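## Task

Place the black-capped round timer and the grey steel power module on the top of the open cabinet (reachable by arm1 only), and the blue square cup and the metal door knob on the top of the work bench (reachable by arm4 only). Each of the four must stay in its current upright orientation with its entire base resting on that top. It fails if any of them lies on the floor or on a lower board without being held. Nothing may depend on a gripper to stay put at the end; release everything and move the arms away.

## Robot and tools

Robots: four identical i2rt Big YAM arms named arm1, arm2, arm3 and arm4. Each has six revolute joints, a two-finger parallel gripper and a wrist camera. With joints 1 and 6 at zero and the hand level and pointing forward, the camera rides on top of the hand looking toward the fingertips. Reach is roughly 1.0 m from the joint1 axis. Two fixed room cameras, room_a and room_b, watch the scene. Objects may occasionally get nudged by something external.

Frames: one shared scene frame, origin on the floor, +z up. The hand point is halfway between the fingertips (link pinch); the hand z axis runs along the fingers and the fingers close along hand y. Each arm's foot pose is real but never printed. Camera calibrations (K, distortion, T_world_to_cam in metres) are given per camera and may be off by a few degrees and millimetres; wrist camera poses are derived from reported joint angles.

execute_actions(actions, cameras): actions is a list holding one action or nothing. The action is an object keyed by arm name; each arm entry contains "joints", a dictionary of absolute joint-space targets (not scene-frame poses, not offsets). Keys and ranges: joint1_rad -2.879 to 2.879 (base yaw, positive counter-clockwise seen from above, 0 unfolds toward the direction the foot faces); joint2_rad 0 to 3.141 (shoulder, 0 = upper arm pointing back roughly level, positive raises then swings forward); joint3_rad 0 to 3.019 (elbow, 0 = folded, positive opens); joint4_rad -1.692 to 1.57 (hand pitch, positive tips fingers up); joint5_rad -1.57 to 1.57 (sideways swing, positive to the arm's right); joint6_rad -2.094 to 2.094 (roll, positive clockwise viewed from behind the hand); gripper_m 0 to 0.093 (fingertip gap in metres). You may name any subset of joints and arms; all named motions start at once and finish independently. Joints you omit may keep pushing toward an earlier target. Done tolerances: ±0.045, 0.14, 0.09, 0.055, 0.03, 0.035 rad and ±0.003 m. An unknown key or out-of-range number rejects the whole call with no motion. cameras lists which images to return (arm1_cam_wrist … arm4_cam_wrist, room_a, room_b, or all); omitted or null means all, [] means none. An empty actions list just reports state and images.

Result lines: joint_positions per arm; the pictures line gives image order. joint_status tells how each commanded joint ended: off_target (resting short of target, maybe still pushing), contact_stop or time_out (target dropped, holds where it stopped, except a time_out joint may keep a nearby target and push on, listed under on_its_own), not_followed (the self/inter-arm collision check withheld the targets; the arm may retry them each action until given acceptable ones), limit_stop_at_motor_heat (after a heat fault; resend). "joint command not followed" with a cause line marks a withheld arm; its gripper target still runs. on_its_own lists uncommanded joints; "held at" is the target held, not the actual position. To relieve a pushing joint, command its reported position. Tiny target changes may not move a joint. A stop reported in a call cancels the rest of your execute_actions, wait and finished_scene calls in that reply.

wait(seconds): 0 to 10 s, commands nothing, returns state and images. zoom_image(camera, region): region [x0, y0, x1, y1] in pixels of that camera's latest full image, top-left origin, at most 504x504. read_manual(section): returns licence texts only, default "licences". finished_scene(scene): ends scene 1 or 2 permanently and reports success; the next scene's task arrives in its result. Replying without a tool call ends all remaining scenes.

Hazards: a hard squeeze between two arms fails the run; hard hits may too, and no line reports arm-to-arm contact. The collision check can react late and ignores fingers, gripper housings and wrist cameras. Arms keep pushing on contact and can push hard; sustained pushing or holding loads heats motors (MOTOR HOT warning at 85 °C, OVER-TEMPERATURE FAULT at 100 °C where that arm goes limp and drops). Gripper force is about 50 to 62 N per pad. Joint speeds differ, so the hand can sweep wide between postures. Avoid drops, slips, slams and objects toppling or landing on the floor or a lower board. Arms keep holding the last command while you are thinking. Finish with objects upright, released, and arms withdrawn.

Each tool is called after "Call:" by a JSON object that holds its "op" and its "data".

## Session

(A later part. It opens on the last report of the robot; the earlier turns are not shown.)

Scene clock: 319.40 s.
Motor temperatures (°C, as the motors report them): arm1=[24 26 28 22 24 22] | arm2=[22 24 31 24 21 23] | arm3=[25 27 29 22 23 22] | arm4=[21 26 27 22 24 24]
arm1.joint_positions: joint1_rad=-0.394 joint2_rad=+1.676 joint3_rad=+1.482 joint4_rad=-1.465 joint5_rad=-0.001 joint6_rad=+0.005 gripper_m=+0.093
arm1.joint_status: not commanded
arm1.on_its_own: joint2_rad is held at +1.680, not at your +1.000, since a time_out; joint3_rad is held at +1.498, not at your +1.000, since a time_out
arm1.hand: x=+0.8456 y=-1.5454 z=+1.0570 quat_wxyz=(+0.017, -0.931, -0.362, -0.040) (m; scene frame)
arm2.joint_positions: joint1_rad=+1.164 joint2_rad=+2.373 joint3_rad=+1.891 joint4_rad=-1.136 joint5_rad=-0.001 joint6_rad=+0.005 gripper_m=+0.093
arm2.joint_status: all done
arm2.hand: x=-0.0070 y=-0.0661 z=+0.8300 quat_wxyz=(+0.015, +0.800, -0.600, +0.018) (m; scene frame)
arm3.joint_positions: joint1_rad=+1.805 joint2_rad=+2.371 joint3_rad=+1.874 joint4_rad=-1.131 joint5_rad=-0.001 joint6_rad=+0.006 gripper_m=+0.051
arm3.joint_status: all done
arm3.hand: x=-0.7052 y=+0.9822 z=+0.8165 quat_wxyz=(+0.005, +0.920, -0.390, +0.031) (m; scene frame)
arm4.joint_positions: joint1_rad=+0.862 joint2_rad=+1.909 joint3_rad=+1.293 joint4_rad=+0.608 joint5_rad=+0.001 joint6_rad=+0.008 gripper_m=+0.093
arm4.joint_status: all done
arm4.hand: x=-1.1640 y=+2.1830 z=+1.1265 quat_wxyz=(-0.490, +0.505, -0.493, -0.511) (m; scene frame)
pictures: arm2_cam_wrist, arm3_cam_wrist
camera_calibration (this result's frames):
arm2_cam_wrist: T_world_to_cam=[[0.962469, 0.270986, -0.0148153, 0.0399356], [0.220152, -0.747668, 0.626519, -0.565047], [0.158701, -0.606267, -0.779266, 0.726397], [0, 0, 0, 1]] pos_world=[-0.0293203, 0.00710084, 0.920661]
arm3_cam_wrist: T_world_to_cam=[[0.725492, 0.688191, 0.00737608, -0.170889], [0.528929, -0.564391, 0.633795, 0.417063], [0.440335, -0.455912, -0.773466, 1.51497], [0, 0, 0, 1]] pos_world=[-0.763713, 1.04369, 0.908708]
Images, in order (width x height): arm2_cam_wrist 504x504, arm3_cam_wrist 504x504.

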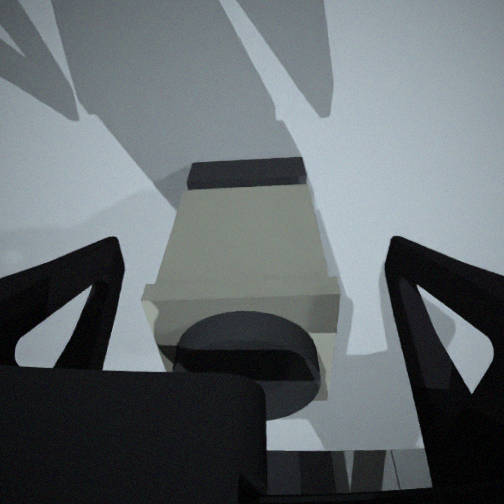

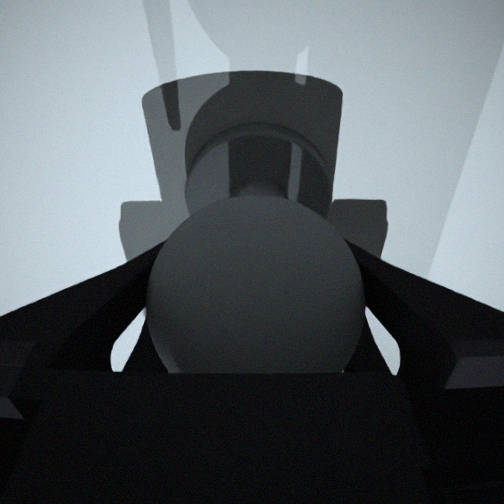

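Call:
{"op": "execute_actions", "data": {"actions": [{"arm3":{"joints":{"gripper_m":0.093}},"arm2":{"joints":{"gripper_m":0}}}], "cameras": ["arm3_cam_wrist"]}}

Call:
{"op": "execute_actions", "data": {"actions": [{"arm3":{"joints":{"joint2_rad":1.9,"joint3_rad":1.83,"joint4_rad":-1.5}},"arm2":{"joints":{"joint2_rad":1.9,"joint3_rad":1.83,"joint4_rad":-1.5}},"arm4":{"joints":{"joint1_rad":0.3,"joint4_rad":-1.0}}}], "cameras": []}}

Call:
{"op": "execute_actions", "data": {"actions": [{"arm3":{"joints":{"joint1_rad":0.3,"joint2_rad":1.2,"joint3_rad":1.2}},"arm2":{"joints":{"joint1_rad":-1.28}},"arm4":{"joints":{"joint2_rad":1.9,"joint3_rad":1.83,"joint4_rad":-1.5}}}], "cameras": []}}

Call:
{"op": "execute_actions", "data": {"actions": [{"arm2":{"joints":{"joint2_rad":2.12,"joint3_rad":1.58,"joint4_rad":-1.0}},"arm4":{"joints":{"joint1_rad":-1.53}}}], "cameras": ["arm2_cam_wrist","arm4_cam_wrist","room_b"]}}

Scene clock: 326.53 s.
Motor temperatures (°C, as the motors report them): arm1=[24 26 28 22 24 22] | arm2=[22 24 31 24 21 23] | arm3=[25 27 29 22 23 22] | arm4=[21 26 28 22 24 24]
arm1.joint_positions: joint1_rad=-0.394 joint2_rad=+1.676 joint3_rad=+1.482 joint4_rad=-1.465 joint5_rad=-0.001 joint6_rad=+0.005 gripper_m=+0.093
arm1.joint_status: not commanded
arm1.on_its_own: joint2_rad is held at +1.680, not at your +1.000, since a time_out; joint3_rad is held at +1.498, not at your +1.000, since a time_out
arm1.hand: x=+0.8456 y=-1.5454 z=+1.0570 quat_wxyz=(+0.017, -0.931, -0.362, -0.040) (m; scene frame)
arm2.joint_positions: joint1_rad=+1.164 joint2_rad=+2.373 joint3_rad=+1.891 joint4_rad=-1.136 joint5_rad=-0.001 joint6_rad=+0.005 gripper_m=+0.045
arm2.joint_status: gripper_m off_target (ended at +0.045, target +0.000)
arm2.hand: x=-0.0069 y=-0.0661 z=+0.8300 quat_wxyz=(+0.014, +0.800, -0.600, +0.018) (m; scene frame)
arm3.joint_positions: joint1_rad=+1.805 joint2_rad=+2.371 joint3_rad=+1.874 joint4_rad=-1.131 joint5_rad=-0.001 joint6_rad=+0.006 gripper_m=+0.093
arm3.joint_status: all done
arm3.hand: x=-0.7052 y=+0.9822 z=+0.8165 quat_wxyz=(+0.005, +0.920, -0.390, +0.031) (m; scene frame)
arm4.joint_positions: joint1_rad=+0.862 joint2_rad=+1.909 joint3_rad=+1.293 joint4_rad=+0.608 joint5_rad=+0.001 joint6_rad=+0.008 gripper_m=+0.093
arm4.joint_status: not commanded
arm4.hand: x=-1.1640 y=+2.1830 z=+1.1265 quat_wxyz=(-0.490, +0.505, -0.493, -0.511) (m; scene frame)
pictures: arm3_cam_wrist
camera_calibration (this result's frames):
arm3_cam_wrist: T_world_to_cam=[[0.725492, 0.688191, 0.00737608, -0.170889], [0.528929, -0.564391, 0.633795, 0.417063], [0.440335, -0.455912, -0.773466, 1.51497], [0, 0, 0, 1]] pos_world=[-0.763713, 1.04369, 0.908708]
Images, in order (width x height): arm3_cam_wrist 504x504.

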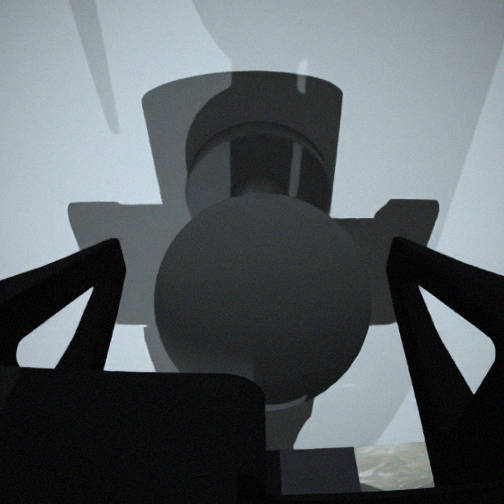

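Scene clock: 328.37 s.
Motor temperatures (°C, as the motors report them): arm1=[24 26 28 22 24 22] | arm2=[22 24 31 24 21 23] | arm3=[25 27 29 22 23 22] | arm4=[21 26 28 22 24 24]
arm1.joint_positions: joint1_rad=-0.394 joint2_rad=+1.676 joint3_rad=+1.482 joint4_rad=-1.465 joint5_rad=-0.001 joint6_rad=+0.005 gripper_m=+0.093
arm1.joint_status: not commanded
arm1.on_its_own: joint2_rad is held at +1.680, not at your +1.000, since a time_out; joint3_rad is held at +1.498, not at your +1.000, since a time_out
arm1.hand: x=+0.8456 y=-1.5454 z=+1.0570 quat_wxyz=(+0.017, -0.931, -0.362, -0.040) (m; scene frame)
arm2.joint_positions: joint1_rad=+1.164 joint2_rad=+1.923 joint3_rad=+1.816 joint4_rad=-1.485 joint5_rad=-0.001 joint6_rad=+0.005 gripper_m=+0.045
arm2.joint_status: all done
arm2.hand: x=+0.0155 y=-0.1409 z=+1.0834 quat_wxyz=(+0.007, +0.800, -0.600, +0.008) (m; scene frame)
arm3.joint_positions: joint1_rad=+1.805 joint2_rad=+1.903 joint3_rad=+1.817 joint4_rad=-1.489 joint5_rad=-0.001 joint6_rad=+0.006 gripper_m=+0.093
arm3.joint_status: all done
arm3.hand: x=-0.6576 y=+0.9274 z=+1.0862 quat_wxyz=(-0.005, +0.921, -0.390, +0.006) (m; scene frame)
arm4.joint_positions: joint1_rad=+0.296 joint2_rad=+1.909 joint3_rad=+1.293 joint4_rad=-0.988 joint5_rad=+0.001 joint6_rad=+0.008 gripper_m=+0.093
arm4.joint_status: all done
arm4.hand: x=-0.8771 y=+1.8603 z=+0.8790 quat_wxyz=(+0.012, +0.493, -0.870, +0.004) (m; scene frame)
pictures: none
No camera images: the call's "cameras" was empty. Leave "cameras" out to get every camera's image.

Scene clock: 330.90 s.
Motor temperatures (°C, as the motors report them): arm1=[24 26 28 22 24 22] | arm2=[22 24 31 24 21 23] | arm3=[25 27 29 22 23 22] | arm4=[21 26 28 22 24 24]
arm1.joint_positions: joint1_rad=-0.394 joint2_rad=+1.676 joint3_rad=+1.482 joint4_rad=-1.465 joint5_rad=-0.001 joint6_rad=+0.005 gripper_m=+0.093
arm1.joint_status: not commanded
arm1.on_its_own: joint2_rad is held at +1.680, not at your +1.000, since a time_out; joint3_rad is held at +1.498, not at your +1.000, since a time_out
arm1.hand: x=+0.8456 y=-1.5454 z=+1.0570 quat_wxyz=(+0.017, -0.931, -0.362, -0.040) (m; scene frame)
arm2.joint_positions: joint1_rad=-1.281 joint2_rad=+1.923 joint3_rad=+1.816 joint4_rad=-1.485 joint5_rad=+0.002 joint6_rad=+0.005 gripper_m=+0.046
arm2.joint_status: all done
arm2.hand: x=+0.6749 y=-1.0342 z=+1.0821 quat_wxyz=(+0.011, -0.291, -0.957, -0.002) (m; scene frame)
arm3.joint_positions: joint1_rad=+0.299 joint2_rad=+1.201 joint3_rad=+1.208 joint4_rad=-1.489 joint5_rad=+0.000 joint6_rad=+0.005 gripper_m=+0.093
arm3.joint_status: all done
arm3.hand: x=-0.0113 y=+0.7674 z=+1.1721 quat_wxyz=(-0.048, +0.405, -0.913, -0.019) (m; scene frame)
arm4.joint_positions: joint1_rad=+0.296 joint2_rad=+1.893 joint3_rad=+1.790 joint4_rad=-1.488 joint5_rad=+0.001 joint6_rad=+0.008 gripper_m=+0.093
arm4.joint_status: all done
arm4.hand: x=-0.8433 y=+1.9152 z=+1.0640 quat_wxyz=(+0.006, +0.493, -0.870, +0.000) (m; scene frame)
pictures: none
No camera images: the call's "cameras" was empty. Leave "cameras" out to get every camera's image.

Scene clock: 332.87 s.
Motor temperatures (°C, as the motors report them): arm1=[24 26 28 22 24 22] | arm2=[22 25 31 24 21 23] | arm3=[25 26 29 22 23 22] | arm4=[21 26 28 22 24 24]
arm1.joint_positions: joint1_rad=-0.394 joint2_rad=+1.676 joint3_rad=+1.482 joint4_rad=-1.465 joint5_rad=-0.001 joint6_rad=+0.005 gripper_m=+0.093
arm1.joint_status: not commanded
arm1.on_its_own: joint2_rad is held at +1.680, not at your +1.000, since a time_out; joint3_rad is held at +1.498, not at your +1.000, since a time_out
arm1.hand: x=+0.8456 y=-1.5454 z=+1.0570 quat_wxyz=(+0.017, -0.931, -0.362, -0.040) (m; scene frame)
arm2.joint_positions: joint1_rad=-1.281 joint2_rad=+2.125 joint3_rad=+1.558 joint4_rad=-1.016 joint5_rad=+0.002 joint6_rad=+0.005 gripper_m=+0.046
arm2.joint_status: all done
arm2.hand: x=+0.6810 y=-1.0383 z=+0.8722 quat_wxyz=(+0.007, -0.291, -0.957, -0.001) (m; scene frame)
arm3.joint_positions: joint1_rad=+0.299 joint2_rad=+1.201 joint3_rad=+1.208 joint4_rad=-1.489 joint5_rad=+0.000 joint6_rad=+0.005 gripper_m=+0.093
arm3.joint_status: not commanded
arm3.hand: x=-0.0113 y=+0.7674 z=+1.1721 quat_wxyz=(-0.048, +0.405, -0.913, -0.019) (m; scene frame)
arm4.joint_positions: joint1_rad=-1.539 joint2_rad=+1.910 joint3_rad=+1.790 joint4_rad=-1.488 joint5_rad=+0.001 joint6_rad=+0.008 gripper_m=+0.093
arm4.joint_status: all done
arm4.hand: x=-0.7324 y=+0.9985 z=+1.0437 quat_wxyz=(+0.020, -0.391, -0.920, -0.012) (m; scene frame)
pictures: arm2_cam_wrist, arm4_cam_wrist, room_b
camera_calibration (this result's frames):
arm2_cam_wrist: T_world_to_cam=[[-0.563578, -0.825995, -0.0106024, -0.461596], [-0.663905, 0.445271, 0.600803, 0.393258], [-0.491539, 0.345638, -0.799327, 1.50939], [0, 0, 0, 1]] pos_world=[0.742868, -1.07809, 0.965335]
arm4_cam_wrist: T_world_to_cam=[[-0.711948, -0.702231, -0.00130122, 0.178838], [-0.552205, 0.5587, 0.618809, -1.60221], [-0.43382, 0.441278, -0.785541, 0.182823], [0, 0, 0, 1]] pos_world=[-0.678112, 0.940062, 1.13531]
Images, in order (width x height): arm2_cam_wrist 504x504, arm4_cam_wrist 504x504, room_b 672x504.

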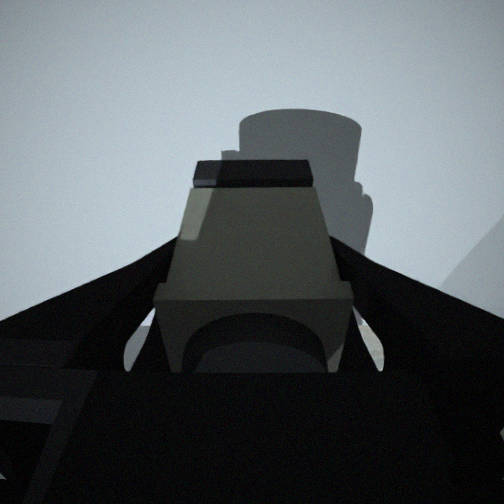

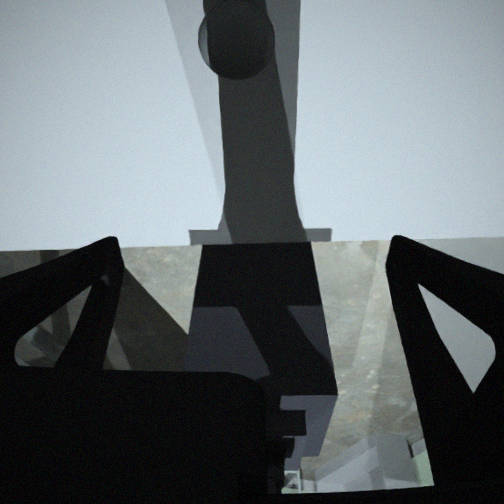

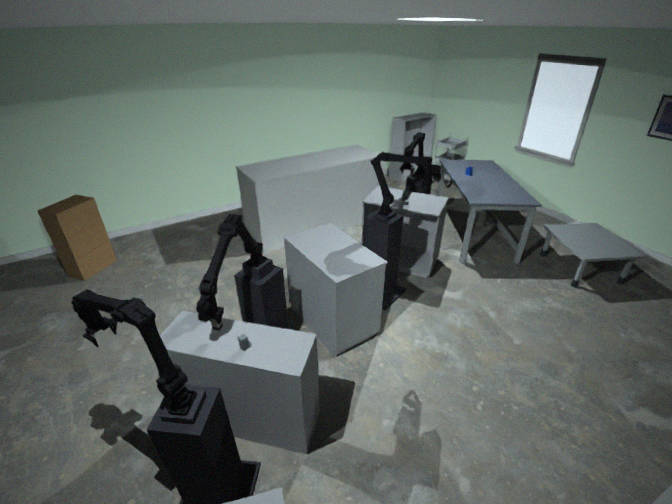

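Call:
{"op": "execute_actions", "data": {"actions": [{"arm2":{"joints":{"joint2_rad":2.21,"joint4_rad":-0.92}},"arm4":{"joints":{"joint1_rad":-1.515,"joint2_rad":2.2,"joint3_rad":1.6,"joint4_rad":-0.96}},"arm1":{"joints":{"joint1_rad":-0.6,"joint2_rad":1.68,"joint3_rad":1.5}}}], "cameras": ["arm4_cam_wrist"]}}

Scene clock: 337.30 s.
Motor temperatures (°C, as the motors report them): arm1=[24 26 28 22 24 22] | arm2=[22 25 31 24 21 23] | arm3=[25 26 28 22 23 22] | arm4=[21 26 29 22 24 24]
arm1.joint_positions: joint1_rad=-0.600 joint2_rad=+1.676 joint3_rad=+1.482 joint4_rad=-1.465 joint5_rad=-0.001 joint6_rad=+0.005 gripper_m=+0.093
arm1.joint_status: all done
arm1.hand: x=+0.7861 y=-1.4661 z=+1.0572 quat_wxyz=(+0.012, -0.963, -0.264, -0.042) (m; scene frame)
arm2.joint_positions: joint1_rad=-1.281 joint2_rad=+2.228 joint3_rad=+1.558 joint4_rad=-0.936 joint5_rad=+0.002 joint6_rad=+0.005 gripper_m=+0.046
arm2.joint_status: all done
arm2.hand: x=+0.6806 y=-1.0381 z=+0.8124 quat_wxyz=(+0.018, -0.291, -0.957, -0.004) (m; scene frame)
arm3.joint_positions: joint1_rad=+0.299 joint2_rad=+1.201 joint3_rad=+1.208 joint4_rad=-1.489 joint5_rad=+0.000 joint6_rad=+0.005 gripper_m=+0.093
arm3.joint_status: not commanded
arm3.hand: x=-0.0113 y=+0.7674 z=+1.1721 quat_wxyz=(-0.048, +0.405, -0.913, -0.019) (m; scene frame)
arm4.joint_positions: joint1_rad=-1.527 joint2_rad=+2.191 joint3_rad=+1.599 joint4_rad=-0.974 joint5_rad=+0.000 joint6_rad=+0.009 gripper_m=+0.093
arm4.joint_status: all done
arm4.hand: x=-0.7038 y=+0.9828 z=+0.8101 quat_wxyz=(+0.001, -0.386, -0.922, -0.004) (m; scene frame)
pictures: arm4_cam_wrist
camera_calibration (this result's frames):
arm4_cam_wrist: T_world_to_cam=[[-0.704049, -0.710146, -0.00276355, 0.202399], [-0.57697, 0.56974, 0.585237, -1.43418], [-0.414029, 0.41363, -0.810858, 0.0803106], [0, 0, 0, 1]] pos_world=[-0.65173, 0.927624, 0.905015]
Images, in order (width x height): arm4_cam_wrist 504x504.

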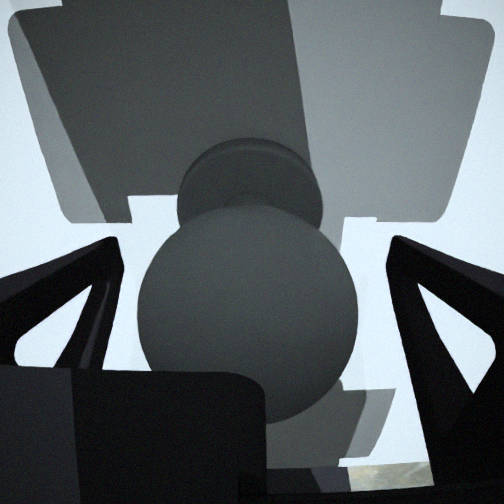

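Call:
{"op": "execute_actions", "data": {"actions": [{"arm2":{"joints":{"gripper_m":0.093,"joint2_rad":2.2}},"arm4":{"joints":{"gripper_m":0}}}], "cameras": ["arm2_cam_wrist"]}}

Call:
{"op": "execute_actions", "data": {"actions": [{"arm2":{"joints":{"joint2_rad":1.9,"joint3_rad":1.83,"joint4_rad":-1.5}},"arm4":{"joints":{"joint2_rad":1.9,"joint3_rad":1.83,"joint4_rad":-1.5}}}], "cameras": []}}

Call:
{"op": "execute_actions", "data": {"actions": [{"arm2":{"joints":{"joint1_rad":0.3,"joint2_rad":1.2,"joint3_rad":1.2}},"arm4":{"joints":{"joint1_rad":0.6}}}], "cameras": []}}

Call:
{"op": "execute_actions", "data": {"actions": [{"arm1":{"joints":{"joint1_rad":-1.5,"joint2_rad":1.85,"joint3_rad":1.55,"joint4_rad":-1.25}},"arm4":{"joints":{"joint2_rad":2.2,"joint3_rad":1.7,"joint4_rad":-1.07}}}], "cameras": ["arm1_cam_wrist","arm4_cam_wrist"]}}

Scene clock: 343.13 s.
Motor temperatures (°C, as the motors report them): arm1=[24 26 28 22 24 22] | arm2=[22 25 31 24 21 23] | arm3=[25 26 28 22 23 22] | arm4=[21 26 28 22 24 24]
arm1.joint_positions: joint1_rad=-0.600 joint2_rad=+1.676 joint3_rad=+1.482 joint4_rad=-1.465 joint5_rad=-0.001 joint6_rad=+0.005 gripper_m=+0.093
arm1.joint_status: not commanded
arm1.hand: x=+0.7861 y=-1.4661 z=+1.0572 quat_wxyz=(+0.012, -0.963, -0.264, -0.042) (m; scene frame)
arm2.joint_positions: joint1_rad=-1.281 joint2_rad=+2.217 joint3_rad=+1.558 joint4_rad=-0.936 joint5_rad=+0.002 joint6_rad=+0.005 gripper_m=+0.093
arm2.joint_status: all done
arm2.hand: x=+0.6826 y=-1.0394 z=+0.8185 quat_wxyz=(+0.012, -0.291, -0.957, -0.003) (m; scene frame)
arm3.joint_positions: joint1_rad=+0.299 joint2_rad=+1.201 joint3_rad=+1.208 joint4_rad=-1.489 joint5_rad=+0.000 joint6_rad=+0.005 gripper_m=+0.093
arm3.joint_status: not commanded
arm3.hand: x=-0.0113 y=+0.7674 z=+1.1721 quat_wxyz=(-0.048, +0.405, -0.913, -0.019) (m; scene frame)
arm4.joint_positions: joint1_rad=-1.527 joint2_rad=+2.191 joint3_rad=+1.599 joint4_rad=-0.974 joint5_rad=+0.000 joint6_rad=+0.008 gripper_m=+0.050
arm4.joint_status: gripper_m off_target (ended at +0.050, target +0.000)
arm4.hand: x=-0.7037 y=+0.9826 z=+0.8101 quat_wxyz=(+0.000, -0.386, -0.923, -0.004) (m; scene frame)
pictures: arm2_cam_wrist
camera_calibration (this result's frames):
arm2_cam_wrist: T_world_to_cam=[[-0.563687, -0.825923, -0.0104422, -0.462133], [-0.657742, 0.441186, 0.610516, 0.410677], [-0.499632, 0.351008, -0.791935, 1.4727], [0, 0, 0, 1]] pos_world=[0.74543, -1.0798, 0.910732]
Images, in order (width x height): arm2_cam_wrist 504x504.

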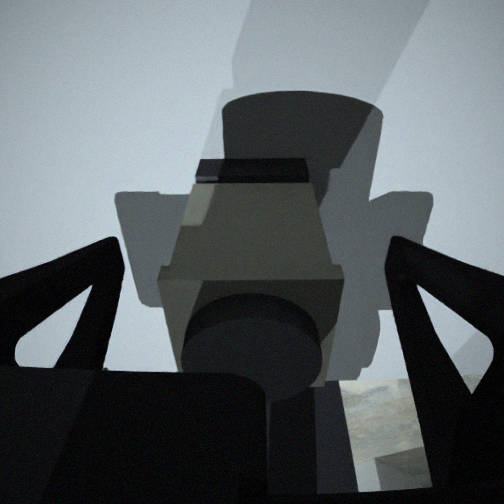

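Scene clock: 344.73 s.
Motor temperatures (°C, as the motors report them): arm1=[24 26 28 22 24 22] | arm2=[22 25 31 24 21 23] | arm3=[25 26 28 22 23 22] | arm4=[21 26 28 22 24 24]
arm1.joint_positions: joint1_rad=-0.600 joint2_rad=+1.676 joint3_rad=+1.482 joint4_rad=-1.465 joint5_rad=-0.001 joint6_rad=+0.005 gripper_m=+0.093
arm1.joint_status: not commanded
arm1.hand: x=+0.7861 y=-1.4661 z=+1.0572 quat_wxyz=(+0.012, -0.963, -0.264, -0.042) (m; scene frame)
arm2.joint_positions: joint1_rad=-1.281 joint2_rad=+1.915 joint3_rad=+1.821 joint4_rad=-1.484 joint5_rad=+0.002 joint6_rad=+0.005 gripper_m=+0.093
arm2.joint_status: all done
arm2.hand: x=+0.6761 y=-1.0350 z=+1.0887 quat_wxyz=(+0.004, -0.291, -0.957, +0.000) (m; scene frame)
arm3.joint_positions: joint1_rad=+0.299 joint2_rad=+1.201 joint3_rad=+1.208 joint4_rad=-1.489 joint5_rad=+0.000 joint6_rad=+0.005 gripper_m=+0.093
arm3.joint_status: not commanded
arm3.hand: x=-0.0113 y=+0.7674 z=+1.1721 quat_wxyz=(-0.048, +0.405, -0.913, -0.019) (m; scene frame)
arm4.joint_positions: joint1_rad=-1.527 joint2_rad=+1.922 joint3_rad=+1.815 joint4_rad=-1.489 joint5_rad=+0.000 joint6_rad=+0.008 gripper_m=+0.050
arm4.joint_status: all done
arm4.hand: x=-0.7217 y=+0.9981 z=+1.0463 quat_wxyz=(+0.014, -0.386, -0.922, -0.010) (m; scene frame)
pictures: none
No camera images: the call's "cameras" was empty. Leave "cameras" out to get every camera's image.

Scene clock: 346.87 s.
Motor temperatures (°C, as the motors report them): arm1=[24 26 28 22 24 22] | arm2=[22 25 31 24 21 23] | arm3=[25 26 28 22 23 22] | arm4=[21 26 28 22 24 24]
arm1.joint_positions: joint1_rad=-0.600 joint2_rad=+1.676 joint3_rad=+1.482 joint4_rad=-1.465 joint5_rad=-0.001 joint6_rad=+0.005 gripper_m=+0.093
arm1.joint_status: not commanded
arm1.hand: x=+0.7861 y=-1.4661 z=+1.0572 quat_wxyz=(+0.012, -0.963, -0.264, -0.042) (m; scene frame)
arm2.joint_positions: joint1_rad=+0.302 joint2_rad=+1.197 joint3_rad=+1.211 joint4_rad=-1.484 joint5_rad=+0.000 joint6_rad=+0.005 gripper_m=+0.093
arm2.joint_status: all done
arm2.hand: x=+0.3754 y=-0.4105 z=+1.1759 quat_wxyz=(-0.044, +0.475, -0.878, -0.025) (m; scene frame)
arm3.joint_positions: joint1_rad=+0.299 joint2_rad=+1.201 joint3_rad=+1.208 joint4_rad=-1.489 joint5_rad=+0.000 joint6_rad=+0.005 gripper_m=+0.093
arm3.joint_status: not commanded
arm3.hand: x=-0.0113 y=+0.7674 z=+1.1721 quat_wxyz=(-0.048, +0.405, -0.913, -0.019) (m; scene frame)
arm4.joint_positions: joint1_rad=+0.613 joint2_rad=+1.922 joint3_rad=+1.815 joint4_rad=-1.489 joint5_rad=-0.002 joint6_rad=+0.008 gripper_m=+0.050
arm4.joint_status: all done
arm4.hand: x=-1.0129 y=+1.9910 z=+1.0583 quat_wxyz=(+0.007, +0.624, -0.781, +0.002) (m; scene frame)
pictures: none
No camera images: the call's "cameras" was empty. Leave "cameras" out to get every camera's image.

Scene clock: 348.53 s.
Motor temperatures (°C, as the motors report them): arm1=[24 26 28 22 24 22] | arm2=[22 25 31 24 21 23] | arm3=[25 25 28 22 23 22] | arm4=[21 26 29 22 24 24]
arm1.joint_positions: joint1_rad=-1.501 joint2_rad=+1.863 joint3_rad=+1.520 joint4_rad=-1.256 joint5_rad=+0.000 joint6_rad=+0.005 gripper_m=+0.093
arm1.joint_status: all done
arm1.hand: x=+0.6859 y=-1.0243 z=+0.9757 quat_wxyz=(-0.002, -0.983, +0.181, -0.013) (m; scene frame)
arm2.joint_positions: joint1_rad=+0.302 joint2_rad=+1.197 joint3_rad=+1.211 joint4_rad=-1.484 joint5_rad=+0.000 joint6_rad=+0.005 gripper_m=+0.093
arm2.joint_status: not commanded
arm2.hand: x=+0.3754 y=-0.4105 z=+1.1759 quat_wxyz=(-0.044, +0.475, -0.878, -0.025) (m; scene frame)
arm3.joint_positions: joint1_rad=+0.299 joint2_rad=+1.201 joint3_rad=+1.208 joint4_rad=-1.489 joint5_rad=+0.000 joint6_rad=+0.005 gripper_m=+0.093
arm3.joint_status: not commanded
arm3.hand: x=-0.0113 y=+0.7674 z=+1.1721 quat_wxyz=(-0.048, +0.405, -0.913, -0.019) (m; scene frame)
arm4.joint_positions: joint1_rad=+0.613 joint2_rad=+2.209 joint3_rad=+1.667 joint4_rad=-1.082 joint5_rad=-0.002 joint6_rad=+0.008 gripper_m=+0.050
arm4.joint_status: all done
arm4.hand: x=-1.0075 y=+2.0195 z=+0.8340 quat_wxyz=(+0.018, +0.624, -0.781, +0.011) (m; scene frame)
pictures: arm1_cam_wrist, arm4_cam_wrist
camera_calibration (this result's frames):
arm1_cam_wrist: T_world_to_cam=[[0.350044, 0.936595, -0.0160955, 0.740458], [0.74732, -0.268862, 0.60764, -1.37918], [0.564785, -0.224729, -0.794049, 0.282317], [0, 0, 0, 1]] pos_world=[0.612044, -1.00087, 1.07413]
arm4_cam_wrist: T_world_to_cam=[[0.977763, -0.209711, -0.00113162, 1.40727], [-0.164672, -0.771091, 0.615062, 0.884256], [-0.129858, -0.601198, -0.788478, 1.86215], [0, 0, 0, 1]] pos_world=[-0.988552, 2.09649, 0.925988]
Images, in order (width x height): arm1_cam_wrist 504x504, arm4_cam_wrist 504x504.

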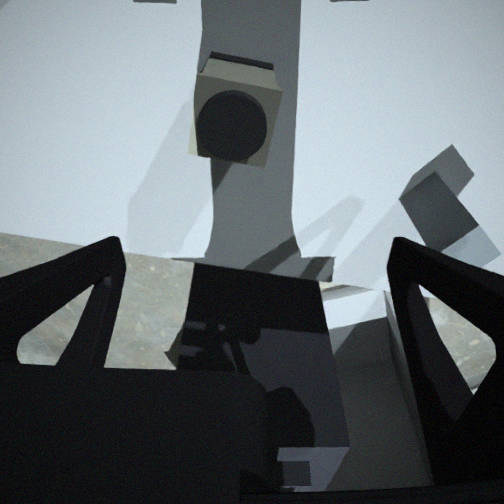

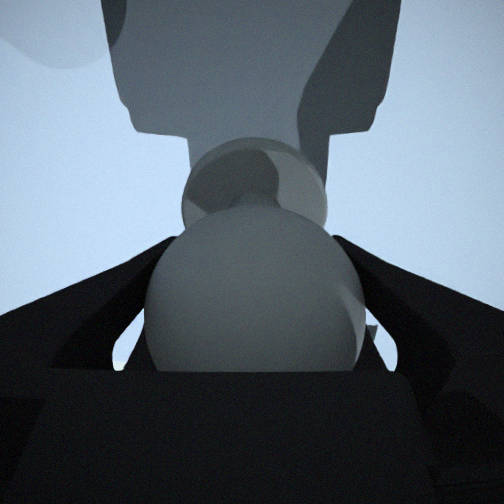

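Call:
{"op": "execute_actions", "data": {"actions": [{"arm1":{"joints":{"joint1_rad":-1.475,"joint2_rad":2.065,"joint3_rad":1.42,"joint4_rad":-0.9,"joint6_rad":0.17}},"arm4":{"joints":{"joint2_rad":2.27,"joint4_rad":-1.0}}}], "cameras": ["arm1_cam_wrist","arm4_cam_wrist"]}}

Scene clock: 353.00 s.
Motor temperatures (°C, as the motors report them): arm1=[24 27 28 22 24 22] | arm2=[22 24 31 24 21 23] | arm3=[25 25 28 22 23 22] | arm4=[21 26 29 22 24 24]
arm1.joint_positions: joint1_rad=-1.476 joint2_rad=+2.069 joint3_rad=+1.406 joint4_rad=-0.913 joint5_rad=+0.000 joint6_rad=+0.163 gripper_m=+0.093
arm1.joint_status: all done
arm1.hand: x=+0.6682 y=-1.0326 z=+0.8260 quat_wxyz=(+0.000, -0.969, +0.246, -0.002) (m; scene frame)
arm2.joint_positions: joint1_rad=+0.302 joint2_rad=+1.197 joint3_rad=+1.211 joint4_rad=-1.484 joint5_rad=+0.000 joint6_rad=+0.005 gripper_m=+0.093
arm2.joint_status: not commanded
arm2.hand: x=+0.3754 y=-0.4105 z=+1.1759 quat_wxyz=(-0.044, +0.475, -0.878, -0.025) (m; scene frame)
arm3.joint_positions: joint1_rad=+0.299 joint2_rad=+1.201 joint3_rad=+1.208 joint4_rad=-1.489 joint5_rad=+0.000 joint6_rad=+0.005 gripper_m=+0.093
arm3.joint_status: not commanded
arm3.hand: x=-0.0113 y=+0.7674 z=+1.1721 quat_wxyz=(-0.048, +0.405, -0.913, -0.019) (m; scene frame)
arm4.joint_positions: joint1_rad=+0.613 joint2_rad=+2.278 joint3_rad=+1.668 joint4_rad=-1.011 joint5_rad=-0.001 joint6_rad=+0.008 gripper_m=+0.050
arm4.joint_status: all done
arm4.hand: x=-1.0066 y=+2.0239 z=+0.7926 quat_wxyz=(+0.017, +0.624, -0.781, +0.010) (m; scene frame)
pictures: arm1_cam_wrist, arm4_cam_wrist
camera_calibration (this result's frames):
arm1_cam_wrist: T_world_to_cam=[[0.470964, 0.882016, -0.0154849, 0.61434], [0.716721, -0.372351, 0.589632, -1.34875], [0.514299, -0.288794, -0.807524, 0.150329], [0, 0, 0, 1]] pos_world=[0.600031, -1.00065, 0.926172]
arm4_cam_wrist: T_world_to_cam=[[0.977768, -0.209691, -0.000356647, 1.40658], [-0.165565, -0.773053, 0.612354, 0.918533], [-0.128681, -0.598681, -0.790584, 1.83012], [0, 0, 0, 1]] pos_world=[-0.987733, 2.10068, 0.884901]
Images, in order (width x height): arm1_cam_wrist 504x504, arm4_cam_wrist 504x504.

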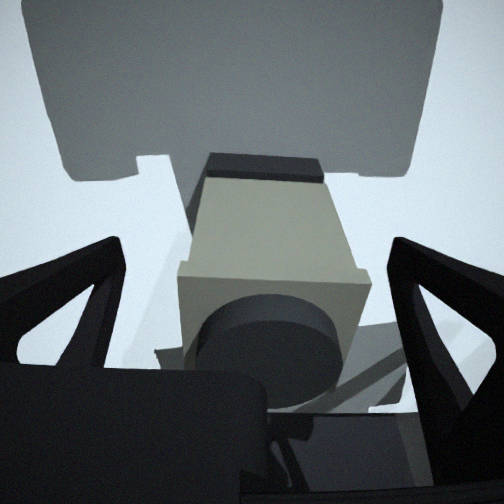

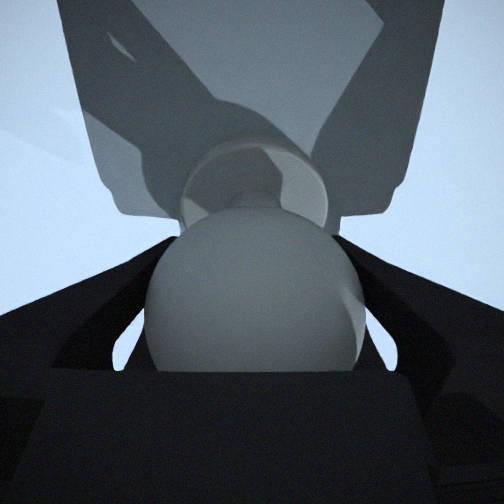

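Call:
{"op": "execute_actions", "data": {"actions": [{"arm1":{"joints":{"gripper_m":0}},"arm4":{"joints":{"gripper_m":0.093}}}], "cameras": ["arm4_cam_wrist"]}}

Call:
{"op": "execute_actions", "data": {"actions": [{"arm1":{"joints":{"joint2_rad":1.9,"joint3_rad":1.83,"joint4_rad":-1.5}},"arm4":{"joints":{"joint2_rad":1.7,"joint3_rad":1.7,"joint4_rad":-1.5}}}], "cameras": ["room_b"]}}

Call:
{"op": "execute_actions", "data": {"actions": [{"arm1":{"joints":{"joint1_rad":2.2}}}], "cameras": []}}

Call:
{"op": "execute_actions", "data": {"actions": [{"arm1":{"joints":{"joint2_rad":2.0,"joint3_rad":1.405,"joint4_rad":-0.97}}}], "cameras": ["arm1_cam_wrist"]}}

Scene clock: 356.93 s.
Motor temperatures (°C, as the motors report them): arm1=[24 27 28 22 24 22] | arm2=[22 24 31 24 21 23] | arm3=[25 25 28 22 23 22] | arm4=[21 26 29 22 24 24]
arm1.joint_positions: joint1_rad=-1.476 joint2_rad=+2.069 joint3_rad=+1.406 joint4_rad=-0.913 joint5_rad=+0.000 joint6_rad=+0.164 gripper_m=+0.046
arm1.joint_status: gripper_m off_target (ended at +0.046, target +0.000)
arm1.hand: x=+0.6682 y=-1.0326 z=+0.8260 quat_wxyz=(+0.000, -0.969, +0.247, -0.002) (m; scene frame)
arm2.joint_positions: joint1_rad=+0.302 joint2_rad=+1.197 joint3_rad=+1.211 joint4_rad=-1.484 joint5_rad=+0.000 joint6_rad=+0.005 gripper_m=+0.093
arm2.joint_status: not commanded
arm2.hand: x=+0.3754 y=-0.4105 z=+1.1759 quat_wxyz=(-0.044, +0.475, -0.878, -0.025) (m; scene frame)
arm3.joint_positions: joint1_rad=+0.299 joint2_rad=+1.201 joint3_rad=+1.208 joint4_rad=-1.489 joint5_rad=+0.000 joint6_rad=+0.005 gripper_m=+0.093
arm3.joint_status: not commanded
arm3.hand: x=-0.0113 y=+0.7674 z=+1.1721 quat_wxyz=(-0.048, +0.405, -0.913, -0.019) (m; scene frame)
arm4.joint_positions: joint1_rad=+0.613 joint2_rad=+2.278 joint3_rad=+1.668 joint4_rad=-1.011 joint5_rad=-0.001 joint6_rad=+0.008 gripper_m=+0.093
arm4.joint_status: all done
arm4.hand: x=-1.0066 y=+2.0239 z=+0.7926 quat_wxyz=(+0.017, +0.624, -0.781, +0.010) (m; scene frame)
pictures: arm4_cam_wrist
camera_calibration (this result's frames):
arm4_cam_wrist: T_world_to_cam=[[0.977768, -0.209691, -0.000356647, 1.40658], [-0.165565, -0.773053, 0.612354, 0.918533], [-0.128681, -0.598681, -0.790584, 1.83012], [0, 0, 0, 1]] pos_world=[-0.987733, 2.10068, 0.884901]
Images, in order (width x height): arm4_cam_wrist 504x504.

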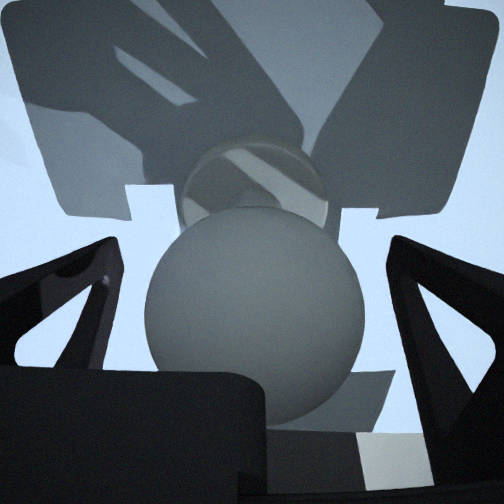

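Scene clock: 358.53 s.
Motor temperatures (°C, as the motors report them): arm1=[24 27 28 22 24 22] | arm2=[22 24 30 24 21 23] | arm3=[25 25 28 22 23 22] | arm4=[21 26 29 22 24 24]
arm1.joint_positions: joint1_rad=-1.476 joint2_rad=+1.901 joint3_rad=+1.807 joint4_rad=-1.487 joint5_rad=+0.000 joint6_rad=+0.164 gripper_m=+0.046
arm1.joint_status: all done
arm1.hand: x=+0.6455 y=-1.0246 z=+1.0614 quat_wxyz=(-0.001, -0.969, +0.247, -0.004) (m; scene frame)
arm2.joint_positions: joint1_rad=+0.302 joint2_rad=+1.197 joint3_rad=+1.211 joint4_rad=-1.484 joint5_rad=+0.000 joint6_rad=+0.005 gripper_m=+0.093
arm2.joint_status: not commanded
arm2.hand: x=+0.3754 y=-0.4105 z=+1.1759 quat_wxyz=(-0.044, +0.475, -0.878, -0.025) (m; scene frame)
arm3.joint_positions: joint1_rad=+0.299 joint2_rad=+1.201 joint3_rad=+1.208 joint4_rad=-1.489 joint5_rad=+0.000 joint6_rad=+0.005 gripper_m=+0.093
arm3.joint_status: not commanded
arm3.hand: x=-0.0113 y=+0.7674 z=+1.1721 quat_wxyz=(-0.048, +0.405, -0.913, -0.019) (m; scene frame)
arm4.joint_positions: joint1_rad=+0.613 joint2_rad=+1.708 joint3_rad=+1.686 joint4_rad=-1.489 joint5_rad=-0.001 joint6_rad=+0.008 gripper_m=+0.093
arm4.joint_status: all done
arm4.hand: x=-1.0238 y=+1.9391 z=+1.1244 quat_wxyz=(-0.026, +0.624, -0.781, -0.024) (m; scene frame)
pictures: room_b
Images, in order (width x height): room_b 672x504.

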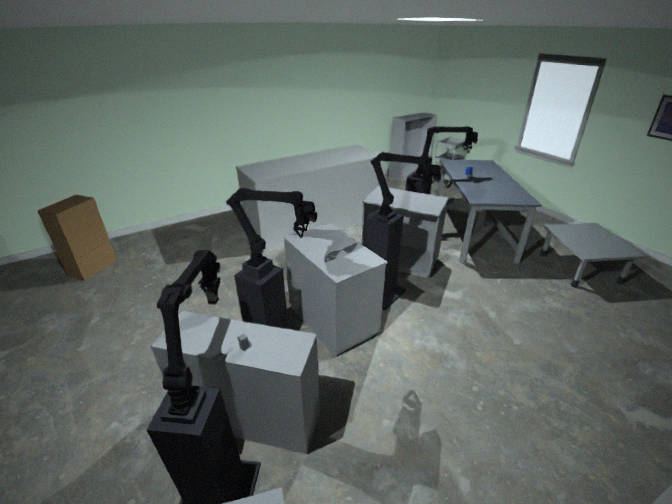

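Scene clock: 361.67 s.
Motor temperatures (°C, as the motors report them): arm1=[24 27 28 22 24 22] | arm2=[22 24 30 24 21 23] | arm3=[25 25 28 22 23 22] | arm4=[21 26 29 22 24 24]
arm1.joint_positions: joint1_rad=+2.202 joint2_rad=+1.909 joint3_rad=+1.807 joint4_rad=-1.487 joint5_rad=-0.001 joint6_rad=+0.165 gripper_m=+0.046
arm1.joint_status: all done
arm1.hand: x=+1.7749 y=-1.1012 z=+1.0541 quat_wxyz=(+0.010, +0.018, -1.000, +0.001) (m; scene frame)
arm2.joint_positions: joint1_rad=+0.302 joint2_rad=+1.197 joint3_rad=+1.211 joint4_rad=-1.484 joint5_rad=+0.000 joint6_rad=+0.005 gripper_m=+0.093
arm2.joint_status: not commanded
arm2.hand: x=+0.3754 y=-0.4105 z=+1.1759 quat_wxyz=(-0.044, +0.475, -0.878, -0.025) (m; scene frame)
arm3.joint_positions: joint1_rad=+0.299 joint2_rad=+1.201 joint3_rad=+1.208 joint4_rad=-1.489 joint5_rad=+0.000 joint6_rad=+0.005 gripper_m=+0.093
arm3.joint_status: not commanded
arm3.hand: x=-0.0113 y=+0.7674 z=+1.1721 quat_wxyz=(-0.048, +0.405, -0.913, -0.019) (m; scene frame)
arm4.joint_positions: joint1_rad=+0.613 joint2_rad=+1.708 joint3_rad=+1.686 joint4_rad=-1.489 joint5_rad=-0.001 joint6_rad=+0.008 gripper_m=+0.093
arm4.joint_status: not commanded
arm4.hand: x=-1.0238 y=+1.9391 z=+1.1244 quat_wxyz=(-0.026, +0.624, -0.781, -0.024) (m; scene frame)
pictures: none
No camera images: the call's "cameras" was empty. Leave "cameras" out to get every camera's image.

Scene clock: 362.90 s.
Motor temperatures (°C, as the motors report them): arm1=[24 27 28 22 24 22] | arm2=[22 24 30 24 21 23] | arm3=[25 25 28 22 23 22] | arm4=[21 26 29 22 24 24]
arm1.joint_positions: joint1_rad=+2.201 joint2_rad=+2.013 joint3_rad=+1.400 joint4_rad=-0.983 joint5_rad=+0.000 joint6_rad=+0.165 gripper_m=+0.046
arm1.joint_status: all done
arm1.hand: x=+1.7396 y=-1.1085 z=+0.8519 quat_wxyz=(+0.014, +0.018, -1.000, +0.002) (m; scene frame)
arm2.joint_positions: joint1_rad=+0.302 joint2_rad=+1.197 joint3_rad=+1.211 joint4_rad=-1.484 joint5_rad=+0.000 joint6_rad=+0.005 gripper_m=+0.093
arm2.joint_status: not commanded
arm2.hand: x=+0.3754 y=-0.4105 z=+1.1759 quat_wxyz=(-0.044, +0.475, -0.878, -0.025) (m; scene frame)
arm3.joint_positions: joint1_rad=+0.299 joint2_rad=+1.201 joint3_rad=+1.208 joint4_rad=-1.489 joint5_rad=+0.000 joint6_rad=+0.005 gripper_m=+0.093
arm3.joint_status: not commanded
arm3.hand: x=-0.0113 y=+0.7674 z=+1.1721 quat_wxyz=(-0.048, +0.405, -0.913, -0.019) (m; scene frame)
arm4.joint_positions: joint1_rad=+0.613 joint2_rad=+1.708 joint3_rad=+1.686 joint4_rad=-1.489 joint5_rad=-0.001 joint6_rad=+0.008 gripper_m=+0.093
arm4.joint_status: not commanded
arm4.hand: x=-1.0238 y=+1.9391 z=+1.1244 quat_wxyz=(-0.026, +0.624, -0.781, -0.024) (m; scene frame)
pictures: arm1_cam_wrist
camera_calibration (this result's frames):
arm1_cam_wrist: T_world_to_cam=[[0.0431389, -0.998991, -0.0125168, -1.16631], [-0.792154, -0.0418362, 0.608886, 0.814649], [-0.608795, -0.0163515, -0.793159, 1.84182], [0, 0, 0, 1]] pos_world=[1.81693, -1.10094, 0.950226]
Images, in order (width x height): arm1_cam_wrist 504x504.

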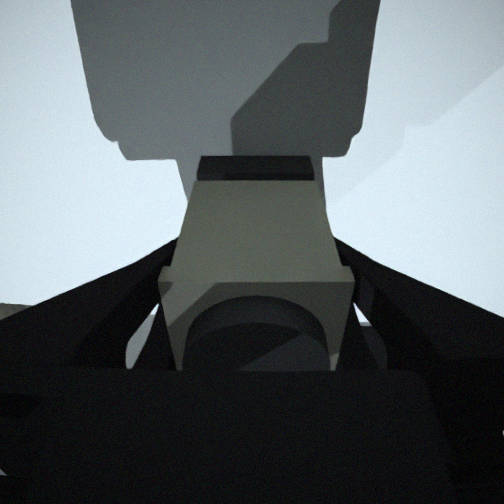

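Call:
{"op": "execute_actions", "data": {"actions": [{"arm1":{"joints":{"joint2_rad":2.045,"joint4_rad":-0.94}}}], "cameras": []}}

Call:
{"op": "execute_actions", "data": {"actions": [{"arm1":{"joints":{"gripper_m":0.093}}}], "cameras": ["arm1_cam_wrist"]}}

Call:
{"op": "execute_actions", "data": {"actions": [{"arm1":{"joints":{"joint2_rad":1.9,"joint3_rad":1.83,"joint4_rad":-1.5}}}], "cameras": []}}

Call:
{"op": "execute_actions", "data": {"actions": [{"arm1":{"joints":{"joint1_rad":-1.87,"joint6_rad":0}}}], "cameras": ["arm1_cam_wrist","room_b"]}}

Scene clock: 366.63 s.
Motor temperatures (°C, as the motors report them): arm1=[24 27 28 22 24 22] | arm2=[22 24 30 24 21 23] | arm3=[25 25 28 22 23 22] | arm4=[21 26 29 22 24 24]
arm1.joint_positions: joint1_rad=+2.201 joint2_rad=+2.028 joint3_rad=+1.400 joint4_rad=-0.950 joint5_rad=+0.000 joint6_rad=+0.165 gripper_m=+0.046
arm1.joint_status: all done
arm1.hand: x=+1.7451 y=-1.1076 z=+0.8434 quat_wxyz=(+0.005, +0.018, -1.000, +0.000) (m; scene frame)
arm2.joint_positions: joint1_rad=+0.302 joint2_rad=+1.197 joint3_rad=+1.211 joint4_rad=-1.484 joint5_rad=+0.000 joint6_rad=+0.005 gripper_m=+0.093
arm2.joint_status: not commanded
arm2.hand: x=+0.3754 y=-0.4105 z=+1.1759 quat_wxyz=(-0.044, +0.475, -0.878, -0.025) (m; scene frame)
arm3.joint_positions: joint1_rad=+0.299 joint2_rad=+1.201 joint3_rad=+1.208 joint4_rad=-1.489 joint5_rad=+0.000 joint6_rad=+0.005 gripper_m=+0.093
arm3.joint_status: not commanded
arm3.hand: x=-0.0113 y=+0.7674 z=+1.1721 quat_wxyz=(-0.048, +0.405, -0.913, -0.019) (m; scene frame)
arm4.joint_positions: joint1_rad=+0.613 joint2_rad=+1.708 joint3_rad=+1.686 joint4_rad=-1.489 joint5_rad=-0.001 joint6_rad=+0.008 gripper_m=+0.093
arm4.joint_status: not commanded
arm4.hand: x=-1.0238 y=+1.9391 z=+1.1244 quat_wxyz=(-0.026, +0.624, -0.781, -0.024) (m; scene frame)
pictures: none
No camera images: the call's "cameras" was empty. Leave "cameras" out to get every camera's image.

Scene clock: 367.33 s.
Motor temperatures (°C, as the motors report them): arm1=[24 27 28 22 24 22] | arm2=[22 24 30 24 21 23] | arm3=[25 25 28 22 23 22] | arm4=[21 26 29 22 24 24]
arm1.joint_positions: joint1_rad=+2.201 joint2_rad=+2.030 joint3_rad=+1.400 joint4_rad=-0.950 joint5_rad=+0.000 joint6_rad=+0.165 gripper_m=+0.093
arm1.joint_status: all done
arm1.hand: x=+1.7449 y=-1.1076 z=+0.8426 quat_wxyz=(+0.006, +0.018, -1.000, +0.000) (m; scene frame)
arm2.joint_positions: joint1_rad=+0.302 joint2_rad=+1.197 joint3_rad=+1.211 joint4_rad=-1.484 joint5_rad=+0.000 joint6_rad=+0.005 gripper_m=+0.093
arm2.joint_status: not commanded
arm2.hand: x=+0.3754 y=-0.4105 z=+1.1759 quat_wxyz=(-0.044, +0.475, -0.878, -0.025) (m; scene frame)
arm3.joint_positions: joint1_rad=+0.299 joint2_rad=+1.201 joint3_rad=+1.208 joint4_rad=-1.489 joint5_rad=+0.000 joint6_rad=+0.005 gripper_m=+0.093
arm3.joint_status: not commanded
arm3.hand: x=-0.0113 y=+0.7674 z=+1.1721 quat_wxyz=(-0.048, +0.405, -0.913, -0.019) (m; scene frame)
arm4.joint_positions: joint1_rad=+0.613 joint2_rad=+1.708 joint3_rad=+1.686 joint4_rad=-1.489 joint5_rad=-0.001 joint6_rad=+0.008 gripper_m=+0.093
arm4.joint_status: not commanded
arm4.hand: x=-1.0238 y=+1.9391 z=+1.1244 quat_wxyz=(-0.026, +0.624, -0.781, -0.024) (m; scene frame)
pictures: arm1_cam_wrist
camera_calibration (this result's frames):
arm1_cam_wrist: T_world_to_cam=[[0.0425699, -0.998981, -0.0149617, -1.16272], [-0.801426, -0.0430858, 0.59654, 0.849727], [-0.596577, -0.0134039, -0.802444, 1.82744], [0, 0, 0, 1]] pos_world=[1.8207, -1.10043, 0.942127]
Images, in order (width x height): arm1_cam_wrist 504x504.

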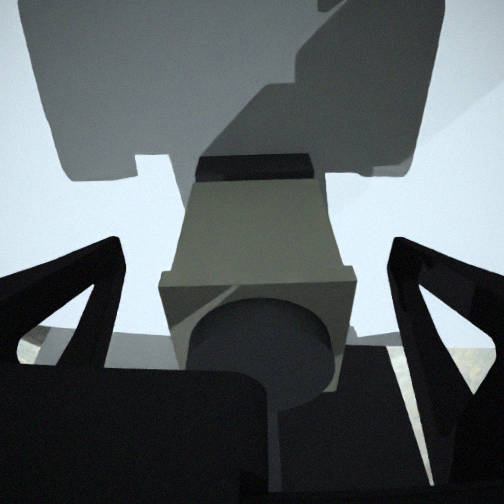

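Scene clock: 368.73 s.
Motor temperatures (°C, as the motors report them): arm1=[24 27 28 22 24 22] | arm2=[22 24 30 24 21 23] | arm3=[25 25 28 22 23 22] | arm4=[21 26 29 22 24 24]
arm1.joint_positions: joint1_rad=+2.201 joint2_rad=+1.890 joint3_rad=+1.807 joint4_rad=-1.487 joint5_rad=+0.000 joint6_rad=+0.165 gripper_m=+0.093
arm1.joint_status: all done
arm1.hand: x=+1.7737 y=-1.1021 z=+1.0645 quat_wxyz=(+0.001, +0.018, -1.000, +0.000) (m; scene frame)
arm2.joint_positions: joint1_rad=+0.302 joint2_rad=+1.197 joint3_rad=+1.211 joint4_rad=-1.484 joint5_rad=+0.000 joint6_rad=+0.005 gripper_m=+0.093
arm2.joint_status: not commanded
arm2.hand: x=+0.3754 y=-0.4105 z=+1.1759 quat_wxyz=(-0.044, +0.475, -0.878, -0.025) (m; scene frame)
arm3.joint_positions: joint1_rad=+0.299 joint2_rad=+1.201 joint3_rad=+1.208 joint4_rad=-1.489 joint5_rad=+0.000 joint6_rad=+0.005 gripper_m=+0.093
arm3.joint_status: not commanded
arm3.hand: x=-0.0113 y=+0.7674 z=+1.1721 quat_wxyz=(-0.048, +0.405, -0.913, -0.019) (m; scene frame)
arm4.joint_positions: joint1_rad=+0.613 joint2_rad=+1.708 joint3_rad=+1.686 joint4_rad=-1.489 joint5_rad=-0.001 joint6_rad=+0.008 gripper_m=+0.093
arm4.joint_status: not commanded
arm4.hand: x=-1.0238 y=+1.9391 z=+1.1244 quat_wxyz=(-0.026, +0.624, -0.781, -0.024) (m; scene frame)
pictures: none
No camera images: the call's "cameras" was empty. Leave "cameras" out to get every camera's image.

Scene clock: 372.07 s.
Motor temperatures (°C, as the motors report them): arm1=[24 27 28 22 24 22] | arm2=[22 24 30 24 21 23] | arm3=[25 25 28 22 23 22] | arm4=[21 26 29 22 24 24]
arm1.joint_positions: joint1_rad=-1.872 joint2_rad=+1.903 joint3_rad=+1.807 joint4_rad=-1.487 joint5_rad=+0.000 joint6_rad=+0.006 gripper_m=+0.093
arm1.joint_status: all done
arm1.hand: x=+0.7634 y=-0.8260 z=+1.0600 quat_wxyz=(-0.003, -0.933, +0.361, -0.005) (m; scene frame)
arm2.joint_positions: joint1_rad=+0.302 joint2_rad=+1.197 joint3_rad=+1.211 joint4_rad=-1.484 joint5_rad=+0.000 joint6_rad=+0.005 gripper_m=+0.093
arm2.joint_status: not commanded
arm2.hand: x=+0.3754 y=-0.4105 z=+1.1759 quat_wxyz=(-0.044, +0.475, -0.878, -0.025) (m; scene frame)
arm3.joint_positions: joint1_rad=+0.299 joint2_rad=+1.201 joint3_rad=+1.208 joint4_rad=-1.489 joint5_rad=+0.000 joint6_rad=+0.005 gripper_m=+0.093
arm3.joint_status: not commanded
arm3.hand: x=-0.0113 y=+0.7674 z=+1.1721 quat_wxyz=(-0.048, +0.405, -0.913, -0.019) (m; scene frame)
arm4.joint_positions: joint1_rad=+0.613 joint2_rad=+1.708 joint3_rad=+1.686 joint4_rad=-1.489 joint5_rad=-0.001 joint6_rad=+0.008 gripper_m=+0.093
arm4.joint_status: not commanded
arm4.hand: x=-1.0238 y=+1.9391 z=+1.1244 quat_wxyz=(-0.026, +0.624, -0.781, -0.024) (m; scene frame)
pictures: arm1_cam_wrist, room_b
camera_calibration (this result's frames):
arm1_cam_wrist: T_world_to_cam=[[0.667156, 0.744724, -0.0169856, 0.129307], [0.604964, -0.528366, 0.595691, -1.52796], [0.434651, -0.407695, -0.803034, 0.307908], [0, 0, 0, 1]] pos_world=[0.704263, -0.77809, 1.15965]
Images, in order (width x height): arm1_cam_wrist 504x504, room_b 672x504.

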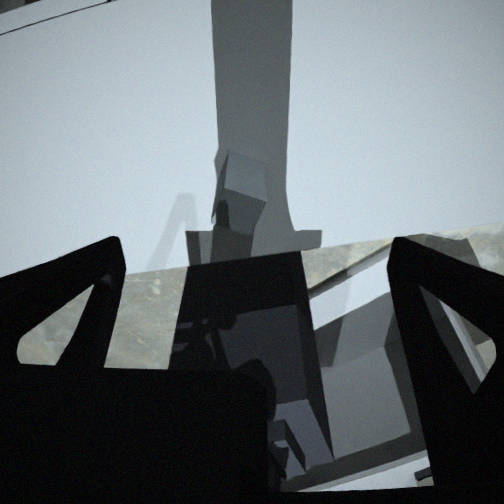

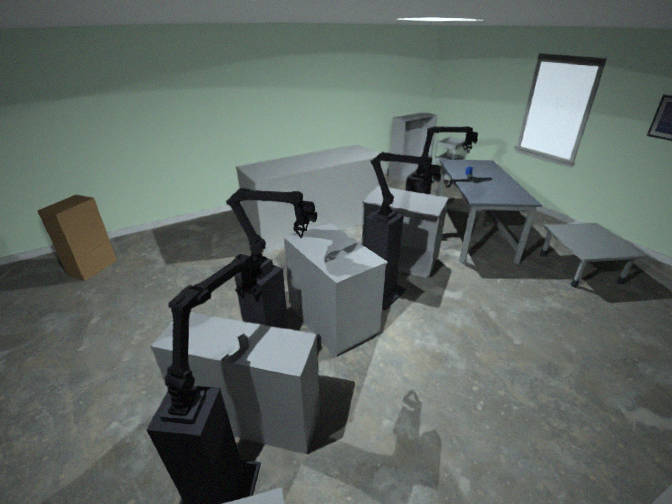

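Call:
{"op": "execute_actions", "data": {"actions": [{"arm1":{"joints":{"joint1_rad":-1.86,"joint2_rad":1.8,"joint3_rad":1.21,"joint4_rad":-0.98,"joint6_rad":0.25}}}], "cameras": ["arm1_cam_wrist"]}}

Scene clock: 384.43 s.
Motor temperatures (°C, as the motors report them): arm1=[24 27 28 22 24 22] | arm2=[22 24 30 24 21 23] | arm3=[25 25 28 22 23 22] | arm4=[21 26 29 22 24 24]
arm1.joint_positions: joint1_rad=-1.865 joint2_rad=+1.810 joint3_rad=+1.206 joint4_rad=-0.994 joint5_rad=+0.000 joint6_rad=+0.243 gripper_m=+0.093
arm1.joint_status: all done
arm1.hand: x=+0.8359 y=-0.8961 z=+0.8959 quat_wxyz=(-0.004, -0.885, +0.465, -0.012) (m; scene frame)
arm2.joint_positions: joint1_rad=+0.302 joint2_rad=+1.197 joint3_rad=+1.211 joint4_rad=-1.484 joint5_rad=+0.000 joint6_rad=+0.005 gripper_m=+0.093
arm2.joint_status: not commanded
arm2.hand: x=+0.3754 y=-0.4105 z=+1.1759 quat_wxyz=(-0.044, +0.475, -0.878, -0.025) (m; scene frame)
arm3.joint_positions: joint1_rad=+0.299 joint2_rad=+1.201 joint3_rad=+1.208 joint4_rad=-1.489 joint5_rad=+0.000 joint6_rad=+0.005 gripper_m=+0.093
arm3.joint_status: not commanded
arm3.hand: x=-0.0113 y=+0.7674 z=+1.1721 quat_wxyz=(-0.048, +0.405, -0.913, -0.019) (m; scene frame)
arm4.joint_positions: joint1_rad=+0.613 joint2_rad=+1.708 joint3_rad=+1.686 joint4_rad=-1.489 joint5_rad=-0.001 joint6_rad=+0.008 gripper_m=+0.093
arm4.joint_status: not commanded
arm4.hand: x=-1.0238 y=+1.9391 z=+1.1244 quat_wxyz=(-0.026, +0.624, -0.781, -0.024) (m; scene frame)
pictures: arm1_cam_wrist
camera_calibration (this result's frames):
arm1_cam_wrist: T_world_to_cam=[[0.819095, 0.573548, -0.0112377, -0.155185], [0.461646, -0.647402, 0.606427, -1.50764], [0.34054, -0.501909, -0.79506, 0.103116], [0, 0, 0, 1]] pos_world=[0.787991, -0.835288, 0.994512]
Images, in order (width x height): arm1_cam_wrist 504x504.

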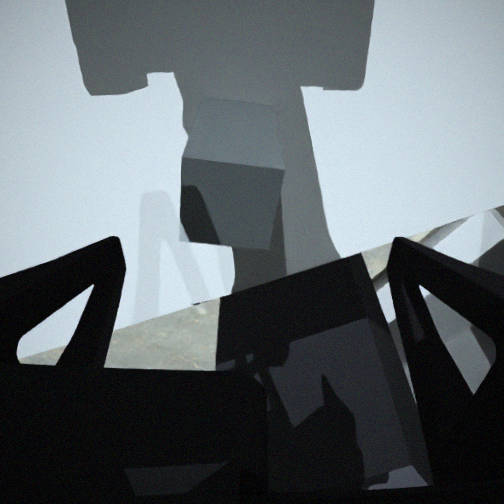

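Call:
{"op": "execute_actions", "data": {"actions": [{"arm1":{"joints":{"joint1_rad":-1.84,"joint2_rad":1.98,"joint3_rad":1.27,"joint4_rad":-0.86}}}], "cameras": ["arm1_cam_wrist"]}}

Scene clock: 387.63 s.
Motor temperatures (°C, as the motors report them): arm1=[24 27 28 22 24 22] | arm2=[22 24 30 24 21 23] | arm3=[25 25 28 22 23 22] | arm4=[21 26 29 22 24 24]
arm1.joint_positions: joint1_rad=-1.842 joint2_rad=+1.990 joint3_rad=+1.247 joint4_rad=-0.872 joint5_rad=+0.000 joint6_rad=+0.243 gripper_m=+0.093
arm1.joint_status: all done
arm1.hand: x=+0.8107 y=-0.8900 z=+0.8206 quat_wxyz=(-0.005, -0.890, +0.455, -0.020) (m; scene frame)
arm2.joint_positions: joint1_rad=+0.302 joint2_rad=+1.197 joint3_rad=+1.211 joint4_rad=-1.484 joint5_rad=+0.000 joint6_rad=+0.005 gripper_m=+0.093
arm2.joint_status: not commanded
arm2.hand: x=+0.3754 y=-0.4105 z=+1.1759 quat_wxyz=(-0.044, +0.475, -0.878, -0.025) (m; scene frame)
arm3.joint_positions: joint1_rad=+0.299 joint2_rad=+1.201 joint3_rad=+1.208 joint4_rad=-1.489 joint5_rad=+0.000 joint6_rad=+0.005 gripper_m=+0.093
arm3.joint_status: not commanded
arm3.hand: x=-0.0113 y=+0.7674 z=+1.1721 quat_wxyz=(-0.048, +0.405, -0.913, -0.019) (m; scene frame)
arm4.joint_positions: joint1_rad=+0.613 joint2_rad=+1.708 joint3_rad=+1.686 joint4_rad=-1.489 joint5_rad=-0.001 joint6_rad=+0.008 gripper_m=+0.093
arm4.joint_status: not commanded
arm4.hand: x=-1.0238 y=+1.9391 z=+1.1244 quat_wxyz=(-0.026, +0.624, -0.781, -0.024) (m; scene frame)
pictures: arm1_cam_wrist
camera_calibration (this result's frames):
arm1_cam_wrist: T_world_to_cam=[[0.805639, 0.592365, -0.00698831, -0.114726], [0.468181, -0.629427, 0.620184, -1.4469], [0.362977, -0.502917, -0.784425, 0.027054], [0, 0, 0, 1]] pos_world=[0.760016, -0.829151, 0.917762]
Images, in order (width x height): arm1_cam_wrist 504x504.

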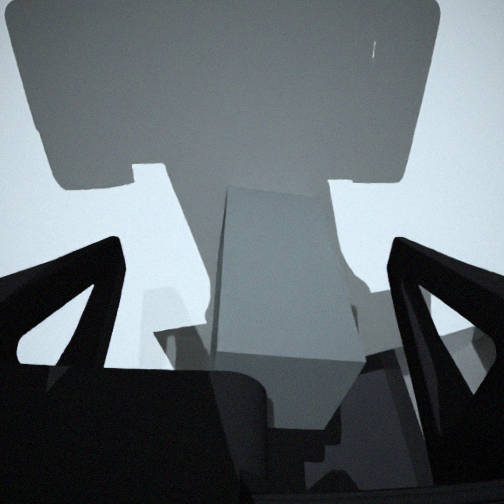

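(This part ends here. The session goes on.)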